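## Task

On the knob box, call the row closest to the socket side row A, then B, C, D moving away. Rotate every knob in row D so it points at the same mark as the knob in the same position in row B. Every other knob must still point at the mark it points at now. The knobs must stay in their settings on their own once the gripper lets go; a setting that holds only while the robot grips it does not count.

## Robot and tools

Robot. Two arms, left_arm and right_arm, each ending in a two-finger parallel gripper with a wrist camera (cam_left_wrist and cam_right_wrist, both 504x504). The arm names do not tell you which side of a picture you are looking at. Calibration for both cameras (K, distortion, T_world_to_cam) is supplied and may be slightly off.

World frame. Metres, origin on the table top midway between the arms. +x runs out over the table, +z is up, and left_arm sits on the +y side. Each result has a state line 'left_arm: ... | right_arm: ...' with end_effector_position (m) and end_effector_quat_wxyz. At long reach the printed position can be a little wrong.

Gripper frame. The fingers extend along the gripper's +z and close along its x axis. The reported position is the point midway between the pads; fingertips go 17.5 mm past it. A pure rotation pivots about that point, which is 25 mm from the last joint axis toward the gripper's -y. A flat plate juts roughly 9 cm toward -y from that axis and rotates with the hand, so watch it near the box.

The 18-number row. Every command uses one flat list of 18 numbers, each between -1 and 1, always for both arms: left_arm dx, dy, dz, rx, ry, rz, gripper position, force_limit, speed; then the same nine for right_arm. dx..rz are an offset, not a pose: they are expressed in that gripper's own axes and measured from its pose in the latest result that showed it (before any such result, and for later calls inside one reply, from where it is when the action begins). Scale: 1.0 equals 0.6 m, or 180 degrees for rotation; rx, ry, rz form a single rotation vector. Rows are not cumulative; each is measured from that same base pose. Sending all zeros pulls the arm back to the base pose, it is not a pause. Per control step, the commanded pose is clipped to 70 mm and 16 degrees from the measured pose, and after an action ends the arm only continues to its last clipped pose, so check the result and send the remainder.

Fingers. position +1 is fully open (50 mm); about -0.65 the pads touch; -1 closes until something blocks them. force_limit: -1 about 20 N per pad, 0 about 102 N, +1 about 185 N (real force may run ~17% higher). speed: -1 is 20 mm/s, 0 is 85, +1 is 150. To leave a gripper alone, resend its previous three numbers, since 0 is itself a command. New force or speed only apply after a position change of at least 0.01.

Tools.
- execute_actions {actions, pictures}: actions holds at most one item. With 'rows' (1 to 15 rows of 18 numbers) and optional 'steps' (up to 15, default 15, each 1/30 s), each row runs one step and the last repeats. Without rows, 'steps' up to 300 is a wait counted from the previous result, reply time included. An empty list just returns the state. pictures toggles images.
- move {target, speed}: target is one 18-number row as above. Each gripper follows a straight path to its target, paths finish together, lasting 0.5 to 10 s (cut off at 10 s). speed is the top path speed in m/s, 0.002 to 0.5, default 0.25; rotation up to twice that in rad/s. It does not avoid obstacles or the other arm, and the hand may lag, stray or overshoot speed near full stretch. The result adds a 'move:' line: done, off_target, moving, held or fault, plus limits (paced = pose clipped; held = some steps blocked, after which the arm may jump fast) and each gripper's distance to its target.
- wait {seconds}: 0 to 10, nothing new is sent.
- zoom_image {camera, region}: region [x0, y0, x1, y1] in pixels of that camera's latest image, at most 504 by 504.
- finished_scene {scene}: the integer number of the current scene; ends and grades it, cannot be undone. Replying with no tool call ends everything.

Result lines. object_status: 0 moving, 1 blocked while opening, 2 blocked while closing (a grip), 3 reached the command or pads met. Opening in mm is about (250 - position_measured) x 0.202. 'pose unreachable' means the clearance check altered or blocked that arm's command; HELD marks steps where your row was not fully sent. A 'Hand target' line shows where each gripper is being driven. MOTOR HOT warns of heating; OVER-TEMPERATURE FAULT means brakes are on until cooling.

Joint limits (rad): waist -3.491..3.491, shoulder -3.140..3.140, elbow -1.187..4.328, forearm roll -3.316..3.316, wrist pitch -3.140..3.140, wrist roll -3.927..3.927. The simulation keeps running while you think.

Avoid. Torque on a joint reaching its load limit (waist, shoulder, elbow 144 N m; forearm roll, wrist pitch, wrist roll 36 N m) or 150 N of outside force stops that arm for 10 s and it goes limp. The arms are stiff, so a target even slightly beyond a firm surface can fault; approach slowly and aim just at contact. Do not let the arms collide or push on each other. Do not knock the box or anything else off the table. Turn knobs gently, release them, and confirm they stay before ending; untouched knobs must not be bumped.

Each tool is called after "Emit:" as a command line: name --argument value for each argument, lists and objects as JSON in quotes; but a table of rows of numbers goes row by row, as --pt "numbers of a row", without its own name.

## Session

I'll start by looking at the current state.

Emit:
execute_actions --actions '[]'

Scene clock: 0.00 s of 8400.00 s.
left_arm: end_effector_position=(+0.1550, +0.2778, +0.2386) position_measured=3 object_status=3 end_effector_quat_wxyz=(+0.671, -0.110, -0.718, +0.151) | right_arm: end_effector_position=(+0.2621, -0.8739, +0.2882) position_measured=3 object_status=3 end_effector_quat_wxyz=(+0.010, +0.495, +0.716, +0.493)
Joint positions: left_arm=[ 0.219  0.494 -0.202 -0.231 -2.377  1.021] | right_arm=[-1.302  0.909  1.263 -1.154 -2.335  1.   ]
Joint velocities: left_arm=[-0.     0.     0.    -0.    -0.001  0.   ] | right_arm=[-0.    -0.    -0.     0.     0.     0.001]
Hand target (left_arm): +0.155, +0.278, +0.239; +0.671, -0.110, -0.718, +0.151
Hand target (right_arm): +0.262, -0.874, +0.288; +0.010, +0.495, +0.716, +0.493

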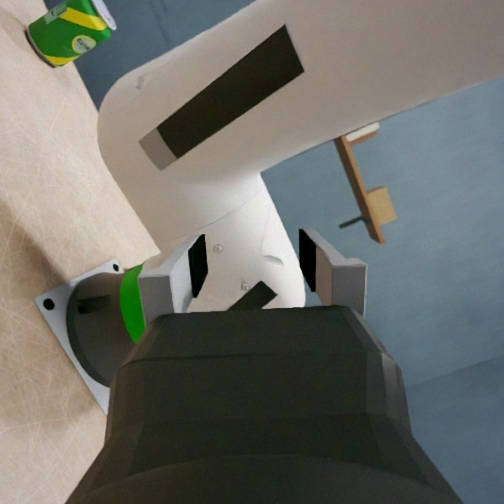

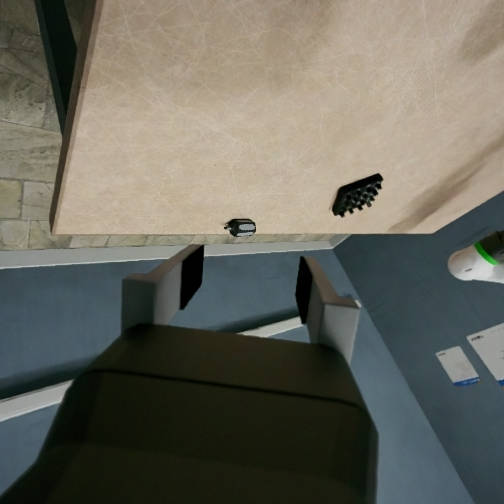

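Emit:
zoom_image --camera "cam_right_wrist" --region '[310, 150, 410, 240]'

Region (310, 150, 410, 240) of cam_right_wrist's 504x504 image, scaled by 5.040, with more detail than that image has; it fills the top 454 rows of this view, and the rest is white.

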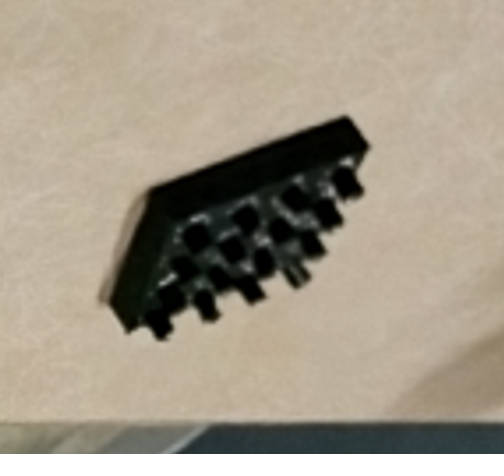

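Emit:
move --target '[0,0,0,0,0,0,1,0,0,0.3877,0.1822,0.8977,0.238,-0.2285,0.1046,1,0,0]' --speed 0.35

Scene clock: 42.77 s of 8400.00 s.
left_arm: end_effector_position=(+0.1550, +0.2778, +0.2386) position_measured=3 object_status=3 end_effector_quat_wxyz=(+0.671, -0.110, -0.718, +0.151) | right_arm: end_effector_position=(+0.4886, -0.3293, +0.1984) position_measured=3 object_status=3 end_effector_quat_wxyz=(-0.003, +0.706, +0.708, +0.000)
Joint positions: left_arm=[ 0.219  0.494 -0.202 -0.231 -2.377  1.021] | right_arm=[ 0.282  0.246  0.117 -0.007 -1.444 -0.265]
Joint velocities: left_arm=[-0.    -0.     0.    -0.001 -0.001 -0.001] | right_arm=[-0.     0.001 -0.001 -0.001 -0.001 -0.001]
Hand target (left_arm): +0.155, +0.278, +0.239; +0.671, -0.110, -0.718, +0.151
Hand target (right_arm): +0.489, -0.329, +0.198; -0.004, +0.706, +0.708, +0.001
Off the commanded pose (left_arm): 0.000 m, 0 deg.
Off the commanded pose (right_arm): 0.002 m, 0 deg.
After step 90, 37.47 s passed at rest.
move: done; limits=paced
camera_calibration (this result's frames):
cam_left_wrist: T_world_to_cam=[[-0.0599438, 0.449296, 0.89137, -0.326636], [0.206716, 0.879205, -0.429263, -0.171644], [-0.976563, 0.158529, -0.145579, 0.292344], [0, 0, 0, 1]] pos_world=[0.301394, 0.251322, 0.260033]
cam_right_wrist: T_world_to_cam=[[-0.157839, 0.985564, -0.0612393, 0.408831], [0.969351, 0.16647, 0.180682, -0.439949], [0.188268, -0.0308437, -0.981633, 0.238733], [0, 0, 0, 1]] pos_world=[0.446049, -0.322327, 0.338876]

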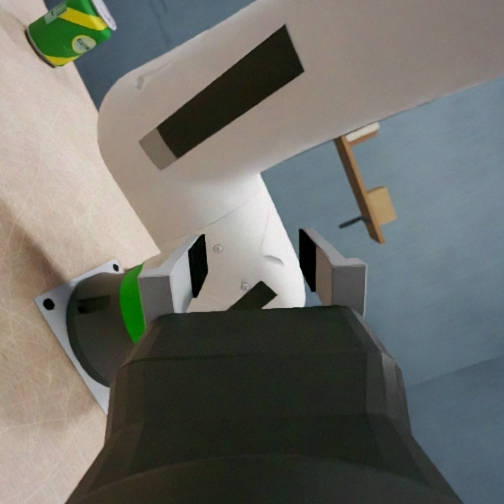

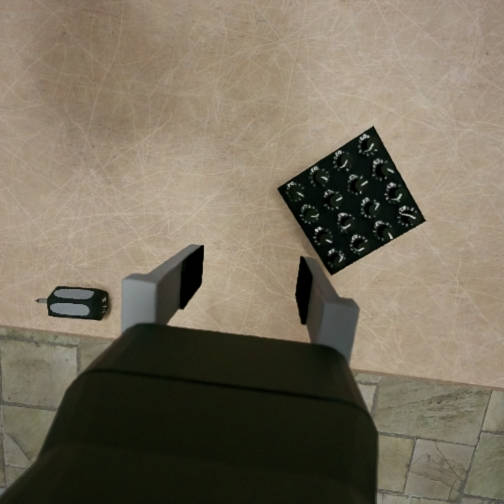

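Emit:
zoom_image --camera "cam_right_wrist" --region '[270, 120, 430, 280]'

Region (270, 120, 430, 280) of cam_right_wrist's 504x504 image, scaled by 3.150, with more detail than that image has.

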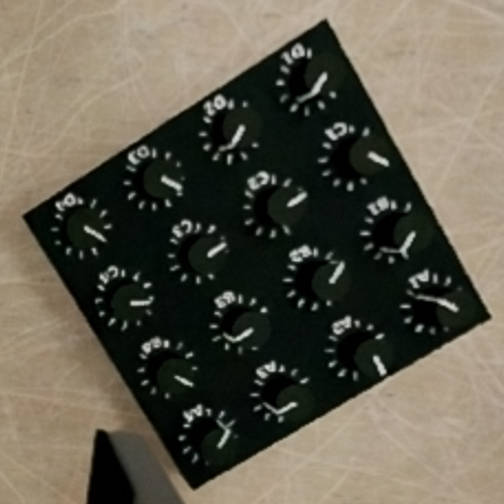

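Emit:
move --target '[0,0,0,0,0,0,1,0,0,0.2102,0.0148,0.1307,0,0,-0.2306,1,0,0]' --speed 0.3

Scene clock: 76.07 s of 8400.00 s.
left_arm: end_effector_position=(+0.1550, +0.2778, +0.2386) position_measured=3 object_status=3 end_effector_quat_wxyz=(+0.671, -0.110, -0.718, +0.151) | right_arm: end_effector_position=(+0.4970, -0.2033, +0.1202) position_measured=3 object_status=3 end_effector_quat_wxyz=(-0.004, +0.410, +0.912, +0.002)
Joint positions: left_arm=[ 0.219  0.494 -0.202 -0.231 -2.377  1.021] | right_arm=[ 0.526  0.346  0.059 -0.008 -1.286  0.217]
Joint velocities: left_arm=[ 0.    -0.    -0.001 -0.    -0.001  0.   ] | right_arm=[ 0.001  0.002  0.001 -0.     0.    -0.   ]
Hand target (left_arm): +0.155, +0.278, +0.239; +0.671, -0.110, -0.718, +0.151
Hand target (right_arm): +0.497, -0.203, +0.120; -0.004, +0.410, +0.912, +0.002
Off the commanded pose (left_arm): 0.000 m, 0 deg.
Off the commanded pose (right_arm): 0.001 m, 0 deg.
After step 90, 28.73 s passed at rest.
move: done
camera_calibration (this result's frames):
cam_left_wrist: T_world_to_cam=[[-0.0599437, 0.449295, 0.89137, -0.326636], [0.206716, 0.879206, -0.429263, -0.171644], [-0.976563, 0.158529, -0.145579, 0.292344], [0, 0, 0, 1]] pos_world=[0.301394, 0.251322, 0.260033]
cam_right_wrist: T_world_to_cam=[[-0.770901, 0.634154, -0.0596691, 0.51419], [0.615711, 0.765905, 0.185175, -0.157872], [0.163131, 0.106013, -0.980892, 0.204535], [0, 0, 0, 1]] pos_world=[0.460227, -0.226844, 0.260542]

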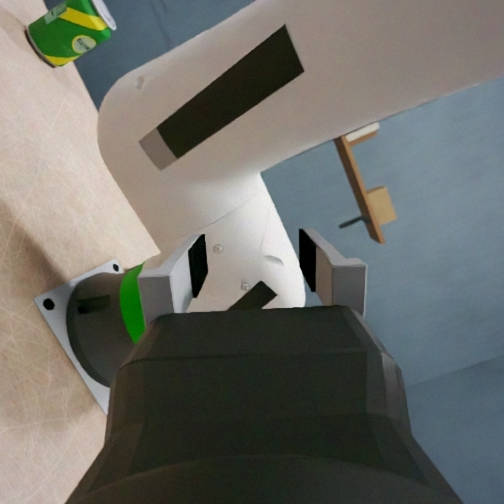

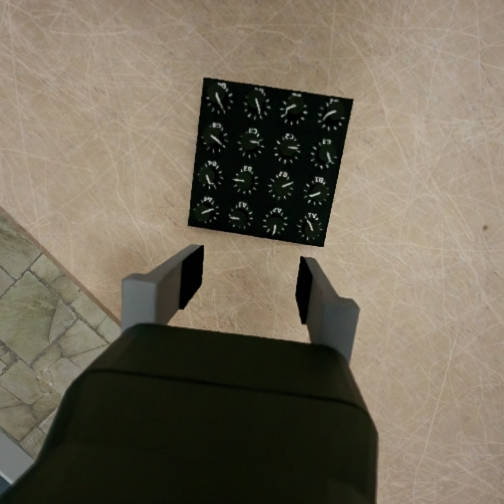

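Emit:
zoom_image --camera "cam_right_wrist" --region '[180, 70, 360, 250]'

Emit:
zoom_image --camera "cam_right_wrist" --region '[195, 75, 285, 135]'

Emit:
zoom_image --camera "cam_right_wrist" --region '[270, 80, 360, 140]'

Emit:
zoom_image --camera "cam_right_wrist" --region '[185, 150, 275, 210]'

Emit:
zoom_image --camera "cam_right_wrist" --region '[255, 160, 345, 220]'

Region (180, 70, 360, 250) of cam_right_wrist's 504x504 image, scaled by 2.800, with more detail than that image has.

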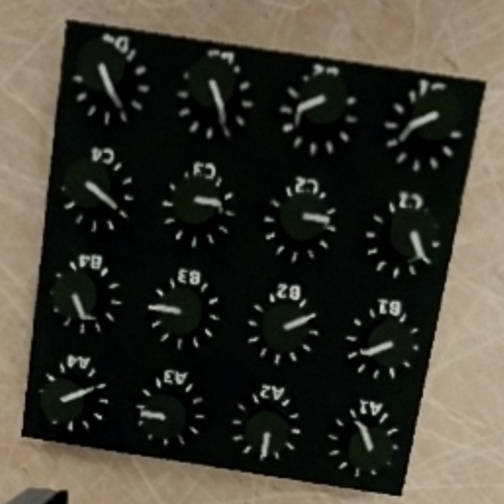

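Region (195, 75, 285, 135) of cam_right_wrist's 504x504 image, scaled by 5.600, with more detail than that image has.

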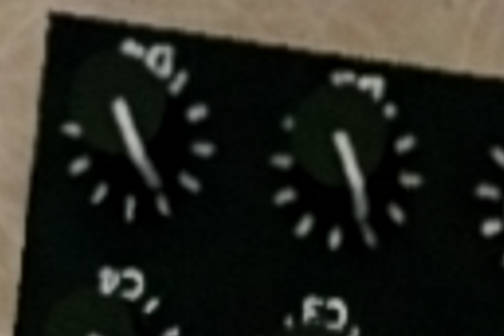

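Region (270, 80, 360, 140) of cam_right_wrist's 504x504 image, scaled by 5.600, with more detail than that image has.

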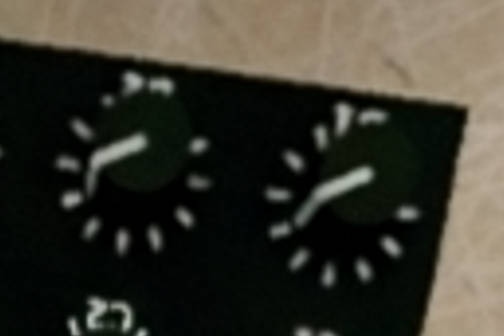

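Region (185, 150, 275, 210) of cam_right_wrist's 504x504 image, scaled by 5.600, with more detail than that image has.

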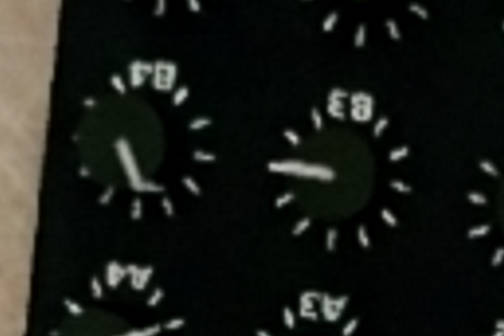

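Region (255, 160, 345, 220) of cam_right_wrist's 504x504 image, scaled by 5.600, with more detail than that image has.

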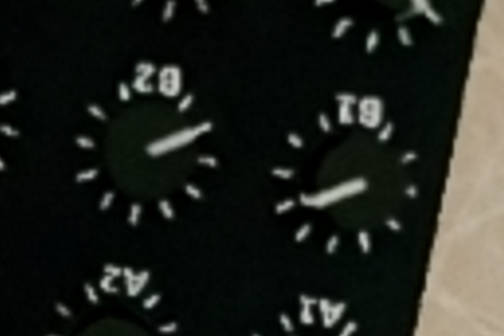

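Emit:
zoom_image --camera "cam_right_wrist" --region '[110, 230, 370, 350]'

Region (110, 230, 370, 350) of cam_right_wrist's 504x504 image, scaled by 1.938, with more detail than that image has; it fills the top 233 rows of this view, and the rest is white.

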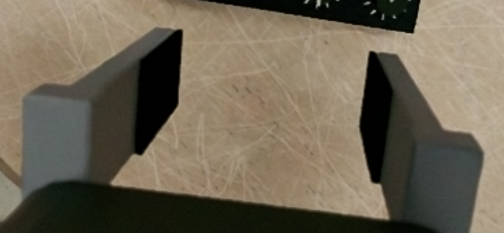

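Emit:
move --target '[0,0,0,0,0,0,1,0,0,0.0215,-0.1725,0.0587,0,0,0.5,-0.056,-0.8,0]' --speed 0.4

Scene clock: 154.73 s of 8400.00 s.
left_arm: end_effector_position=(+0.1550, +0.2778, +0.2386) position_measured=3 object_status=3 end_effector_quat_wxyz=(+0.671, -0.110, -0.718, +0.151) | right_arm: end_effector_position=(+0.4106, -0.2620, +0.0853) position_measured=161 object_status=3 end_effector_quat_wxyz=(-0.004, +0.935, +0.355, -0.001)
Joint positions: left_arm=[ 0.219  0.494 -0.202 -0.231 -2.377  1.021] | right_arm=[ 0.437  0.123 -0.304 -0.008 -1.146 -1.265]
Joint velocities: left_arm=[ 0.    -0.     0.001 -0.003 -0.    -0.   ] | right_arm=[ 0.001 -0.001 -0.     0.001  0.    -0.002]
Hand target (left_arm): +0.155, +0.278, +0.239; +0.671, -0.110, -0.718, +0.151
Hand target (right_arm): +0.411, -0.262, +0.085; -0.003, +0.935, +0.355, -0.001
Off the commanded pose (left_arm): 0.000 m, 0 deg.
Off the commanded pose (right_arm): 0.000 m, 0 deg.
After step 90, 73.27 s passed at rest.
move: done
camera_calibration (this result's frames):
cam_left_wrist: T_world_to_cam=[[-0.0599437, 0.449296, 0.89137, -0.326636], [0.206716, 0.879205, -0.429263, -0.171644], [-0.976563, 0.158528, -0.145579, 0.292344], [0, 0, 0, 1]] pos_world=[0.301394, 0.251322, 0.260033]
cam_right_wrist: T_world_to_cam=[[0.633831, 0.770641, -0.0661127, -0.0577472], [0.76756, -0.616138, 0.176708, -0.476973], [0.0954437, -0.162748, -0.98204, 0.148077], [0, 0, 0, 1]] pos_world=[0.388575, -0.22528, 0.225885]

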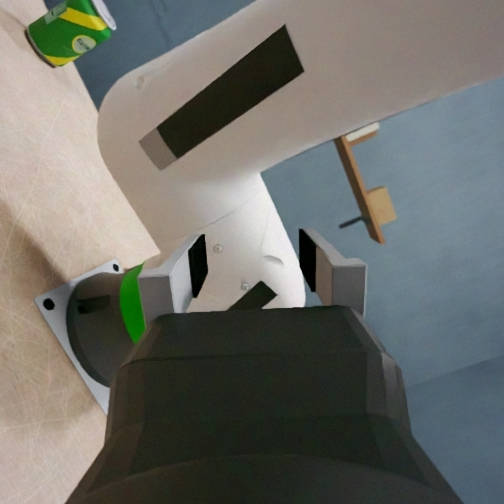

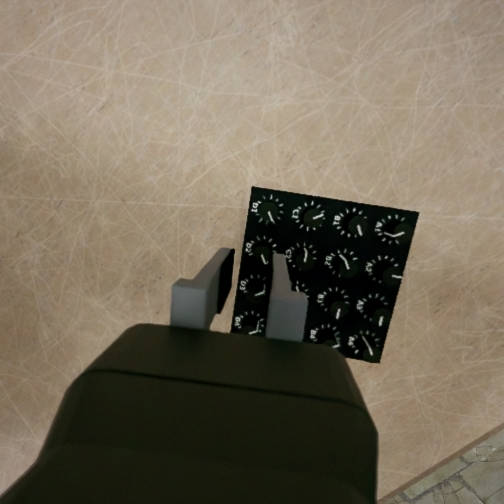

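Emit:
zoom_image --camera "cam_right_wrist" --region '[210, 180, 330, 320]'

Region (210, 180, 330, 320) of cam_right_wrist's 504x504 image, scaled by 3.600, with more detail than that image has; it fills the left 432 columns of this view, and the rest is white.

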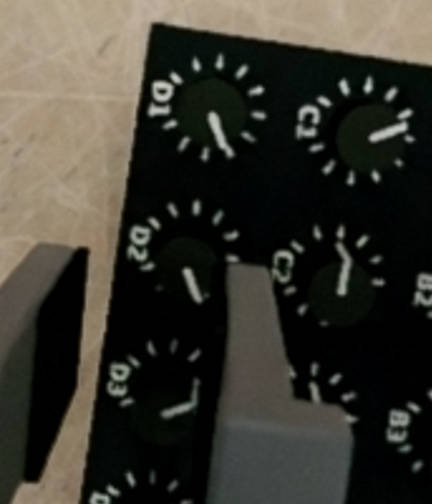

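Emit:
move --target '[0,0,0,0,0,0,1,0,0,0.007,-0.0072,0.03,0,0,0,-0.056,-0.8,0]' --speed 0.1

Emit:
zoom_image --camera "cam_right_wrist" --region '[200, 180, 320, 320]'

Scene clock: 170.67 s of 8400.00 s.
left_arm: end_effector_position=(+0.1550, +0.2778, +0.2386) position_measured=3 object_status=3 end_effector_quat_wxyz=(+0.671, -0.110, -0.718, +0.151) | right_arm: end_effector_position=(+0.4109, -0.2561, +0.0674) position_measured=161 object_status=3 end_effector_quat_wxyz=(-0.003, +0.935, +0.355, -0.001)
Joint positions: left_arm=[ 0.219  0.494 -0.202 -0.231 -2.377  1.021] | right_arm=[ 0.449  0.145 -0.325 -0.008 -1.103 -1.277]
Joint velocities: left_arm=[ 0.  0.  0.  0. -0. -0.] | right_arm=[-0.    -0.001  0.001 -0.002  0.    -0.001]
Hand target (left_arm): +0.155, +0.278, +0.239; +0.671, -0.110, -0.718, +0.151
Hand target (right_arm): +0.411, -0.256, +0.067; -0.004, +0.935, +0.355, -0.001
Off the commanded pose (left_arm): 0.000 m, 0 deg.
Off the commanded pose (right_arm): 0.000 m, 0 deg.
After step 90, 12.23 s passed at rest.
move: done
camera_calibration (this result's frames):
cam_left_wrist: T_world_to_cam=[[-0.0599436, 0.449296, 0.89137, -0.326636], [0.206716, 0.879205, -0.429263, -0.171644], [-0.976563, 0.158529, -0.145579, 0.292344], [0, 0, 0, 1]] pos_world=[0.301394, 0.251322, 0.260033]
cam_right_wrist: T_world_to_cam=[[0.633854, 0.770614, -0.0662102, -0.0636909], [0.767529, -0.616117, 0.176916, -0.470299], [0.0955407, -0.162957, -0.981996, 0.13133], [0, 0, 0, 1]] pos_world=[0.388791, -0.219277, 0.207952]

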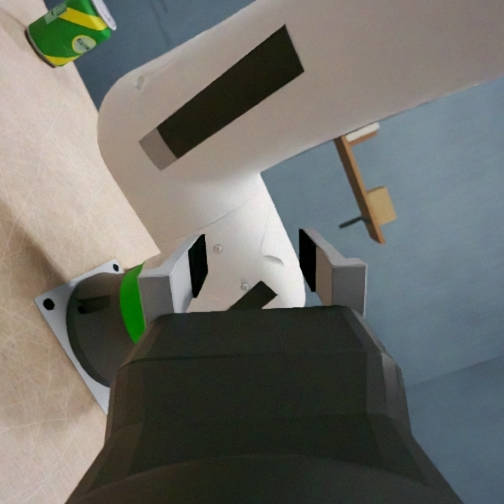

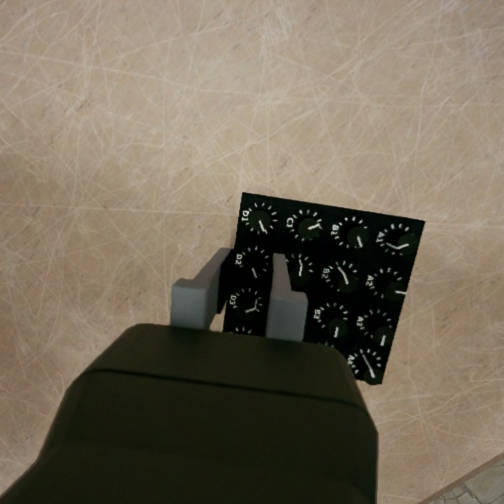

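Region (200, 180, 320, 320) of cam_right_wrist's 504x504 image, scaled by 3.600, with more detail than that image has; it fills the left 432 columns of this view, and the rest is white.

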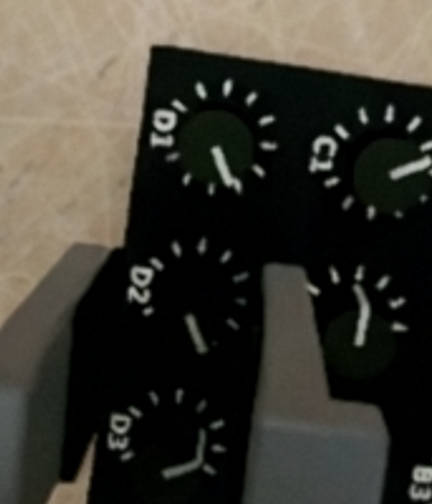

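Emit:
move --target '[0,0,0,0,0,0,1,0,0,0,0,0.024,0,0,0,-0.056,-0.8,0]' --speed 0.05

Emit:
move --target '[0,0,0,0,0,0,1,0,0,0,0,0,0,0,0,-1,-0.8,-0.8]'

Emit:
zoom_image --camera "cam_right_wrist" --region '[190, 170, 350, 330]'

Scene clock: 178.60 s of 8400.00 s.
left_arm: end_effector_position=(+0.1550, +0.2778, +0.2386) position_measured=3 object_status=3 end_effector_quat_wxyz=(+0.671, -0.110, -0.718, +0.151) | right_arm: end_effector_position=(+0.4108, -0.2560, +0.0530) position_measured=161 object_status=3 end_effector_quat_wxyz=(-0.003, +0.935, +0.355, -0.001)
Joint positions: left_arm=[ 0.219  0.494 -0.202 -0.231 -2.377  1.021] | right_arm=[ 0.449  0.162 -0.342 -0.008 -1.068 -1.277]
Joint velocities: left_arm=[-0.    -0.    -0.    -0.     0.    -0.001] | right_arm=[-0.     0.001  0.    -0.     0.     0.002]
Hand target (left_arm): +0.155, +0.278, +0.239; +0.671, -0.110, -0.718, +0.151
Hand target (right_arm): +0.411, -0.256, +0.053; -0.003, +0.935, +0.355, -0.001
Off the commanded pose (left_arm): 0.000 m, 0 deg.
Off the commanded pose (right_arm): 0.000 m, 0 deg.
After step 90, 4.23 s passed at rest.
move: done
camera_calibration (this result's frames):
cam_left_wrist: T_world_to_cam=[[-0.0599439, 0.449295, 0.89137, -0.326636], [0.206716, 0.879206, -0.429262, -0.171644], [-0.976563, 0.158529, -0.145579, 0.292344], [0, 0, 0, 1]] pos_world=[0.301394, 0.251322, 0.260033]
cam_right_wrist: T_world_to_cam=[[0.634026, 0.770477, -0.0661484, -0.0647347], [0.767392, -0.616303, 0.176859, -0.467639], [0.0954985, -0.162895, -0.982011, 0.117263], [0, 0, 0, 1]] pos_world=[0.388708, -0.21923, 0.193578]

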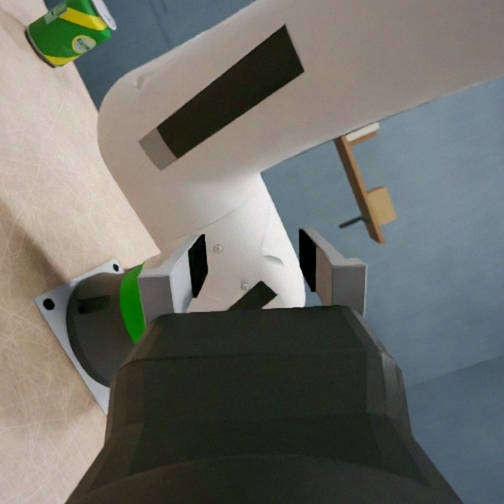

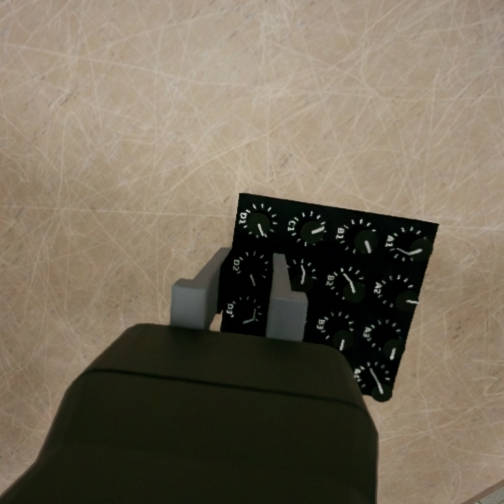

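Scene clock: 179.10 s of 8400.00 s.
left_arm: end_effector_position=(+0.1550, +0.2778, +0.2386) position_measured=3 object_status=3 end_effector_quat_wxyz=(+0.671, -0.110, -0.718, +0.151) | right_arm: end_effector_position=(+0.4108, -0.2560, +0.0530) position_measured=204 object_status=2 end_effector_quat_wxyz=(-0.003, +0.935, +0.355, -0.001)
Joint positions: left_arm=[ 0.219  0.494 -0.202 -0.231 -2.377  1.021] | right_arm=[ 0.45   0.162 -0.342 -0.008 -1.068 -1.277]
Joint velocities: left_arm=[-0.     0.     0.001 -0.     0.    -0.   ] | right_arm=[-0.    -0.001 -0.    -0.    -0.    -0.   ]
Hand target (left_arm): +0.155, +0.278, +0.239; +0.671, -0.110, -0.718, +0.151
Hand target (right_arm): +0.411, -0.256, +0.053; -0.003, +0.935, +0.355, -0.001
Off the commanded pose (left_arm): 0.000 m, 0 deg.
Off the commanded pose (right_arm): 0.000 m, 0 deg.
move: done
camera_calibration (this result's frames):
cam_left_wrist: T_world_to_cam=[[-0.0599437, 0.449296, 0.89137, -0.326636], [0.206715, 0.879205, -0.429263, -0.171644], [-0.976563, 0.158528, -0.145579, 0.292344], [0, 0, 0, 1]] pos_world=[0.301394, 0.251322, 0.260033]
cam_right_wrist: T_world_to_cam=[[0.634021, 0.770486, -0.0660941, -0.0647546], [0.767389, -0.616299, 0.176886, -0.467643], [0.0955541, -0.162869, -0.98201, 0.117242], [0, 0, 0, 1]] pos_world=[0.388717, -0.21922, 0.193572]

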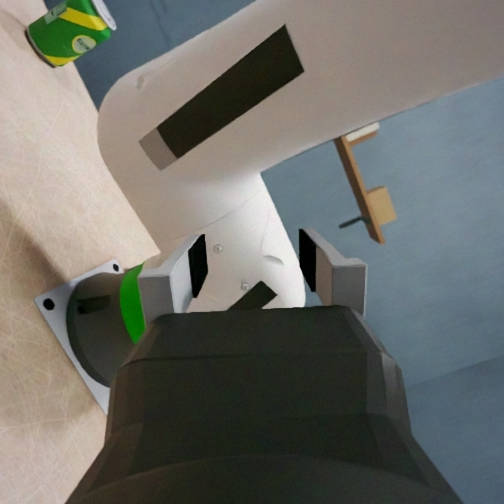

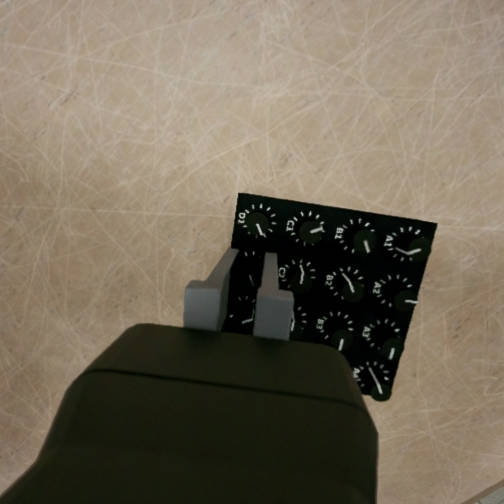

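Region (190, 170, 350, 330) of cam_right_wrist's 504x504 image, scaled by 3.150, with more detail than that image has.

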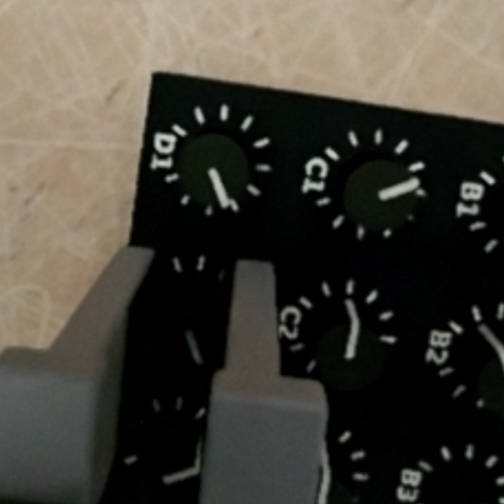

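Emit:
move --target '[0,0,0,0,0,0,1,0,0,0,0,0,0,0,-0.5,-1,-0.8,-0.8]' --speed 0.3

Emit:
zoom_image --camera "cam_right_wrist" --region '[170, 170, 350, 350]'

Scene clock: 186.57 s of 8400.00 s.
left_arm: end_effector_position=(+0.1550, +0.2778, +0.2386) position_measured=3 object_status=3 end_effector_quat_wxyz=(+0.671, -0.110, -0.718, +0.151) | right_arm: end_effector_position=(+0.4108, -0.2560, +0.0529) position_measured=204 object_status=2 end_effector_quat_wxyz=(-0.003, +0.410, +0.912, +0.002)
Joint positions: left_arm=[ 0.219  0.494 -0.202 -0.231 -2.377  1.021] | right_arm=[ 0.518  0.183 -0.318 -0.008 -1.072  0.226]
Joint velocities: left_arm=[-0.    -0.     0.    -0.001 -0.     0.   ] | right_arm=[-0.001  0.001  0.001 -0.001 -0.001  0.001]
Hand target (left_arm): +0.155, +0.278, +0.239; +0.671, -0.110, -0.718, +0.151
Hand target (right_arm): +0.411, -0.256, +0.053; -0.003, +0.410, +0.912, +0.002
Off the commanded pose (left_arm): 0.000 m, 0 deg.
Off the commanded pose (right_arm): 0.000 m, 0 deg.
After step 90, 1.43 s passed at rest.
move: done
camera_calibration (this result's frames):
cam_left_wrist: T_world_to_cam=[[-0.0599436, 0.449295, 0.89137, -0.326636], [0.206716, 0.879205, -0.429263, -0.171644], [-0.976563, 0.158529, -0.145579, 0.292344], [0, 0, 0, 1]] pos_world=[0.301394, 0.251322, 0.260033]
cam_right_wrist: T_world_to_cam=[[-0.770479, 0.634638, -0.0599757, 0.477095], [0.616137, 0.765529, 0.185311, -0.052214], [0.163519, 0.105825, -0.980848, 0.157946], [0, 0, 0, 1]] pos_world=[0.373935, -0.279526, 0.193211]

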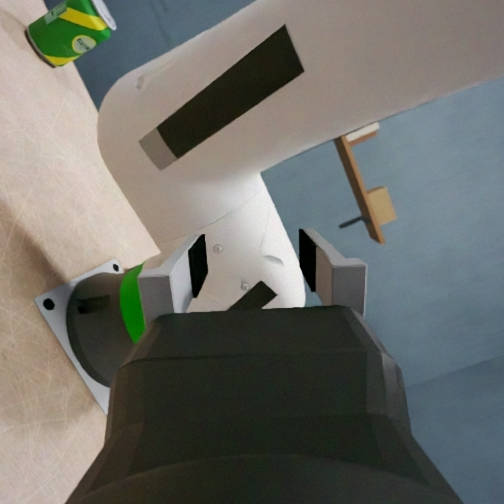

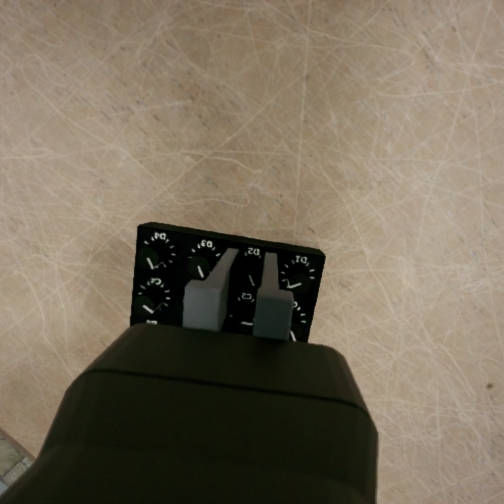

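Region (170, 170, 350, 350) of cam_right_wrist's 504x504 image, scaled by 2.800, with more detail than that image has.

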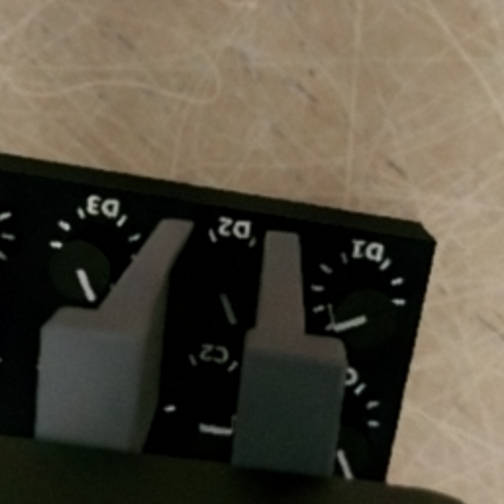

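The knob turns with the gripper and the box stays in place. Continuing with the second 90°.

Emit:
move --target '[0,0,0,0,0,0,1,0,0,0,0,0,0,0,-0.5,-1,-0.8,-0.8]' --speed 0.35

Emit:
move --target '[0,0,0,0,0,0,1,0,0,0,0,0,0,0,0,-0.056,-0.8,0]'

Emit:
move --target '[0,0,0,0,0,0,1,0,0,0,0,-0.024,0,0,0,-0.056,-0.8,0]' --speed 0.1

Emit:
move --target '[0,0,0,0,0,0,1,0,0,0,-0.0438,0,0,0,0,-0.056,-0.8,0]' --speed 0.1

Emit:
zoom_image --camera "cam_right_wrist" --region '[120, 170, 300, 350]'

Scene clock: 193.50 s of 8400.00 s.
left_arm: end_effector_position=(+0.1550, +0.2778, +0.2386) position_measured=3 object_status=3 end_effector_quat_wxyz=(+0.671, -0.110, -0.718, +0.151) | right_arm: end_effector_position=(+0.4108, -0.2560, +0.0529) position_measured=204 object_status=2 end_effector_quat_wxyz=(-0.001, -0.355, +0.935, +0.004)
Joint positions: left_arm=[ 0.219  0.494 -0.202 -0.231 -2.377  1.021] | right_arm=[ 0.563  0.102 -0.411 -0.009 -1.06   1.752]
Joint velocities: left_arm=[-0.     0.     0.     0.001 -0.    -0.   ] | right_arm=[-0.     0.     0.    -0.002 -0.001  0.   ]
Hand target (left_arm): +0.155, +0.278, +0.239; +0.671, -0.110, -0.718, +0.151
Hand target (right_arm): +0.411, -0.256, +0.053; -0.001, -0.355, +0.935, +0.004
Off the commanded pose (left_arm): 0.000 m, 0 deg.
Off the commanded pose (right_arm): 0.000 m, 0 deg.
After step 90, 1.27 s passed at rest.
move: done
camera_calibration (this result's frames):
cam_left_wrist: T_world_to_cam=[[-0.0599438, 0.449295, 0.89137, -0.326636], [0.206716, 0.879205, -0.429263, -0.171644], [-0.976563, 0.158528, -0.145579, 0.292344], [0, 0, 0, 1]] pos_world=[0.301394, 0.251322, 0.260033]
cam_right_wrist: T_world_to_cam=[[-0.63459, -0.769794, -0.0686514, 0.062213], [-0.765676, 0.61414, 0.191242, 0.47635], [-0.105055, 0.173925, -0.979139, 0.285593], [0, 0, 0, 1]] pos_world=[0.434212, -0.294326, 0.192808]

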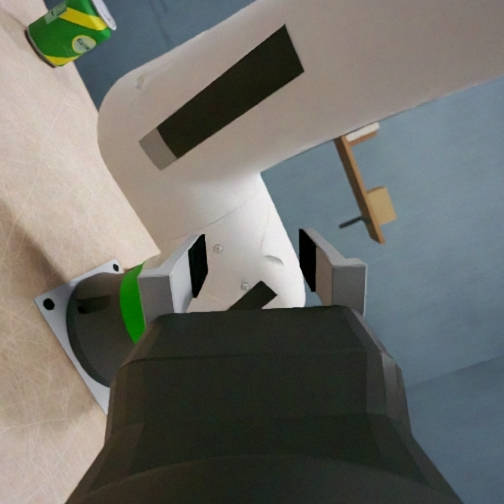

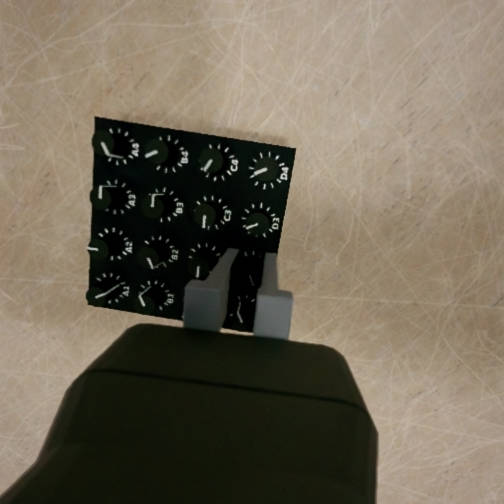

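Scene clock: 194.00 s of 8400.00 s.
left_arm: end_effector_position=(+0.1550, +0.2778, +0.2386) position_measured=3 object_status=3 end_effector_quat_wxyz=(+0.671, -0.110, -0.718, +0.151) | right_arm: end_effector_position=(+0.4108, -0.2560, +0.0528) position_measured=161 object_status=3 end_effector_quat_wxyz=(-0.001, -0.355, +0.935, +0.004)
Joint positions: left_arm=[ 0.219  0.494 -0.202 -0.231 -2.377  1.021] | right_arm=[ 0.563  0.102 -0.411 -0.009 -1.06   1.752]
Joint velocities: left_arm=[ 0.     0.    -0.001  0.     0.001 -0.   ] | right_arm=[ 0.     0.001  0.001 -0.002  0.     0.001]
Hand target (left_arm): +0.155, +0.278, +0.239; +0.671, -0.110, -0.718, +0.151
Hand target (right_arm): +0.411, -0.256, +0.053; -0.001, -0.355, +0.935, +0.004
Off the commanded pose (left_arm): 0.000 m, 0 deg.
Off the commanded pose (right_arm): 0.000 m, 0 deg.
move: done
camera_calibration (this result's frames):
cam_left_wrist: T_world_to_cam=[[-0.059944, 0.449296, 0.89137, -0.326636], [0.206716, 0.879205, -0.429263, -0.171644], [-0.976563, 0.158529, -0.14558, 0.292344], [0, 0, 0, 1]] pos_world=[0.301394, 0.251322, 0.260033]
cam_right_wrist: T_world_to_cam=[[-0.634601, -0.769788, -0.0686191, 0.0622119], [-0.765659, 0.614147, 0.191284, 0.476337], [-0.105106, 0.173928, -0.979133, 0.285603], [0, 0, 0, 1]] pos_world=[0.43421, -0.294325, 0.192797]

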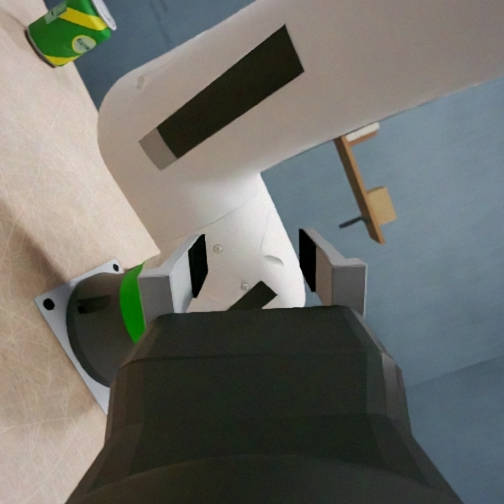

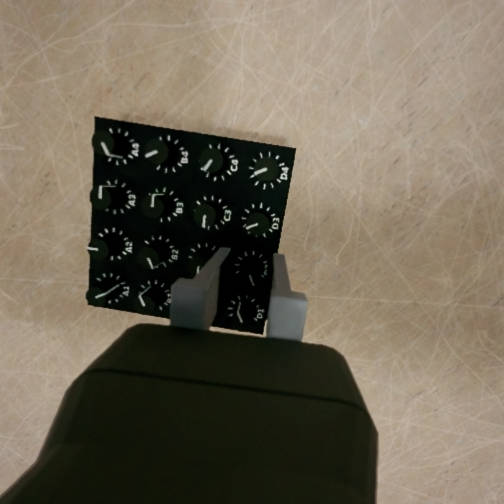

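Scene clock: 194.70 s of 8400.00 s.
left_arm: end_effector_position=(+0.1550, +0.2778, +0.2386) position_measured=3 object_status=3 end_effector_quat_wxyz=(+0.671, -0.110, -0.718, +0.151) | right_arm: end_effector_position=(+0.4108, -0.2560, +0.0672) position_measured=161 object_status=3 end_effector_quat_wxyz=(-0.001, -0.355, +0.935, +0.004)
Joint positions: left_arm=[ 0.219  0.494 -0.202 -0.231 -2.377  1.021] | right_arm=[ 0.563  0.084 -0.393 -0.009 -1.096  1.752]
Joint velocities: left_arm=[ 0.    -0.     0.    -0.001  0.    -0.   ] | right_arm=[-0.    -0.001  0.001 -0.001 -0.     0.001]
Hand target (left_arm): +0.155, +0.278, +0.239; +0.671, -0.110, -0.718, +0.151
Hand target (right_arm): +0.411, -0.256, +0.067; -0.001, -0.355, +0.935, +0.004
Off the commanded pose (left_arm): 0.000 m, 0 deg.
Off the commanded pose (right_arm): 0.000 m, 0 deg.
move: done
camera_calibration (this result's frames):
cam_left_wrist: T_world_to_cam=[[-0.0599438, 0.449295, 0.89137, -0.326636], [0.206716, 0.879206, -0.429262, -0.171644], [-0.976563, 0.158529, -0.145579, 0.292344], [0, 0, 0, 1]] pos_world=[0.301394, 0.251322, 0.260033]
cam_right_wrist: T_world_to_cam=[[-0.634524, -0.769849, -0.0686407, 0.0631872], [-0.765707, 0.614042, 0.191429, 0.473609], [-0.105223, 0.174025, -0.979103, 0.299728], [0, 0, 0, 1]] pos_world=[0.434278, -0.294331, 0.20714]

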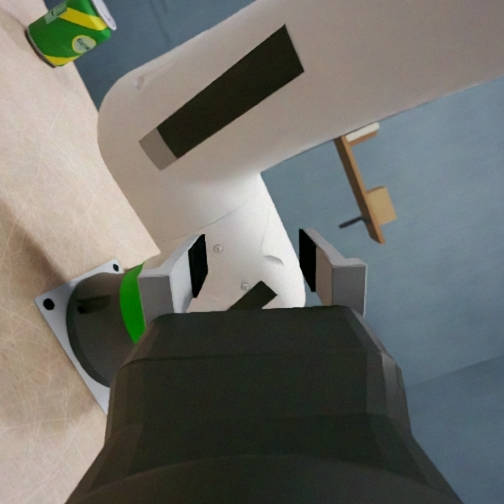

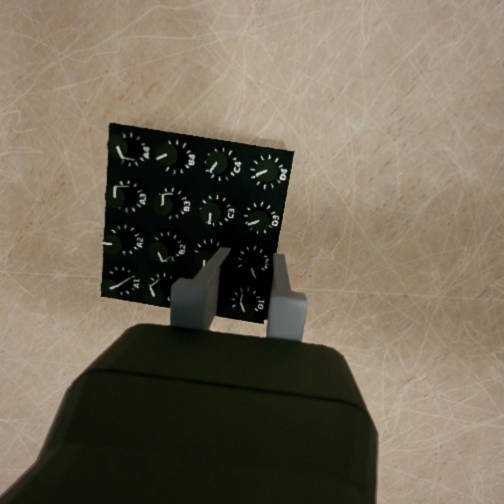

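Scene clock: 195.43 s of 8400.00 s.
left_arm: end_effector_position=(+0.1550, +0.2778, +0.2386) position_measured=3 object_status=3 end_effector_quat_wxyz=(+0.671, -0.110, -0.718, +0.151) | right_arm: end_effector_position=(+0.4283, -0.2757, +0.0671) position_measured=161 object_status=3 end_effector_quat_wxyz=(-0.001, -0.355, +0.935, +0.003)
Joint positions: left_arm=[ 0.219  0.494 -0.202 -0.231 -2.377  1.021] | right_arm=[ 0.502  0.115 -0.359 -0.008 -1.099  1.813]
Joint velocities: left_arm=[-0.     0.     0.     0.001 -0.    -0.   ] | right_arm=[-0.    -0.    -0.     0.001  0.    -0.   ]
Hand target (left_arm): +0.155, +0.278, +0.239; +0.671, -0.110, -0.718, +0.151
Hand target (right_arm): +0.428, -0.276, +0.067; -0.001, -0.355, +0.935, +0.004
Off the commanded pose (left_arm): 0.000 m, 0 deg.
Off the commanded pose (right_arm): 0.000 m, 0 deg.
move: done
camera_calibration (this result's frames):
cam_left_wrist: T_world_to_cam=[[-0.0599439, 0.449296, 0.89137, -0.326636], [0.206716, 0.879205, -0.429263, -0.171644], [-0.976563, 0.158528, -0.145579, 0.292344], [0, 0, 0, 1]] pos_world=[0.301394, 0.251322, 0.260033]
cam_right_wrist: T_world_to_cam=[[-0.634421, -0.76993, -0.0686808, 0.059047], [-0.76583, 0.613998, 0.191078, 0.499145], [-0.104947, 0.173822, -0.979169, 0.304742], [0, 0, 0, 1]] pos_world=[0.451703, -0.313983, 0.207074]

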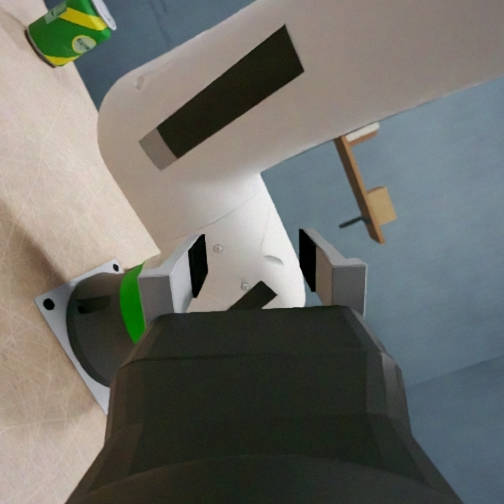

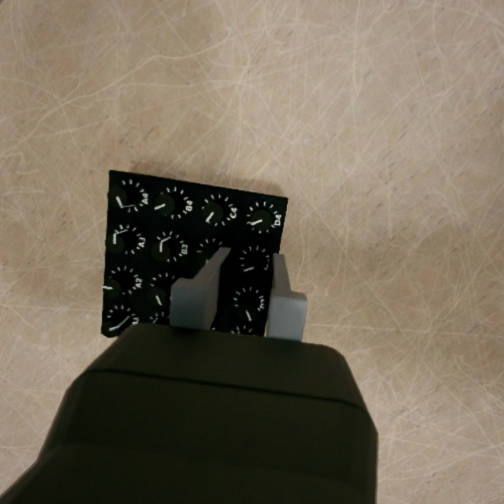

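Region (120, 170, 300, 350) of cam_right_wrist's 504x504 image, scaled by 2.800, with more detail than that image has.

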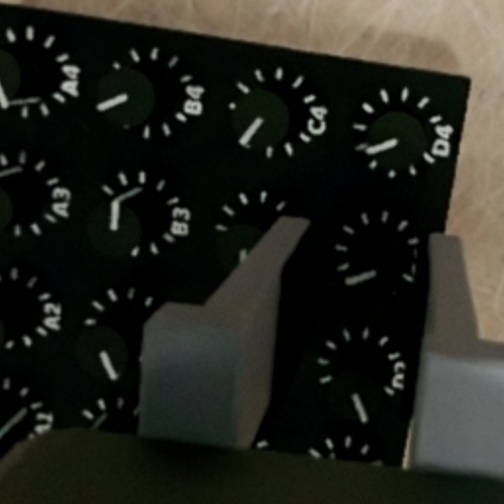

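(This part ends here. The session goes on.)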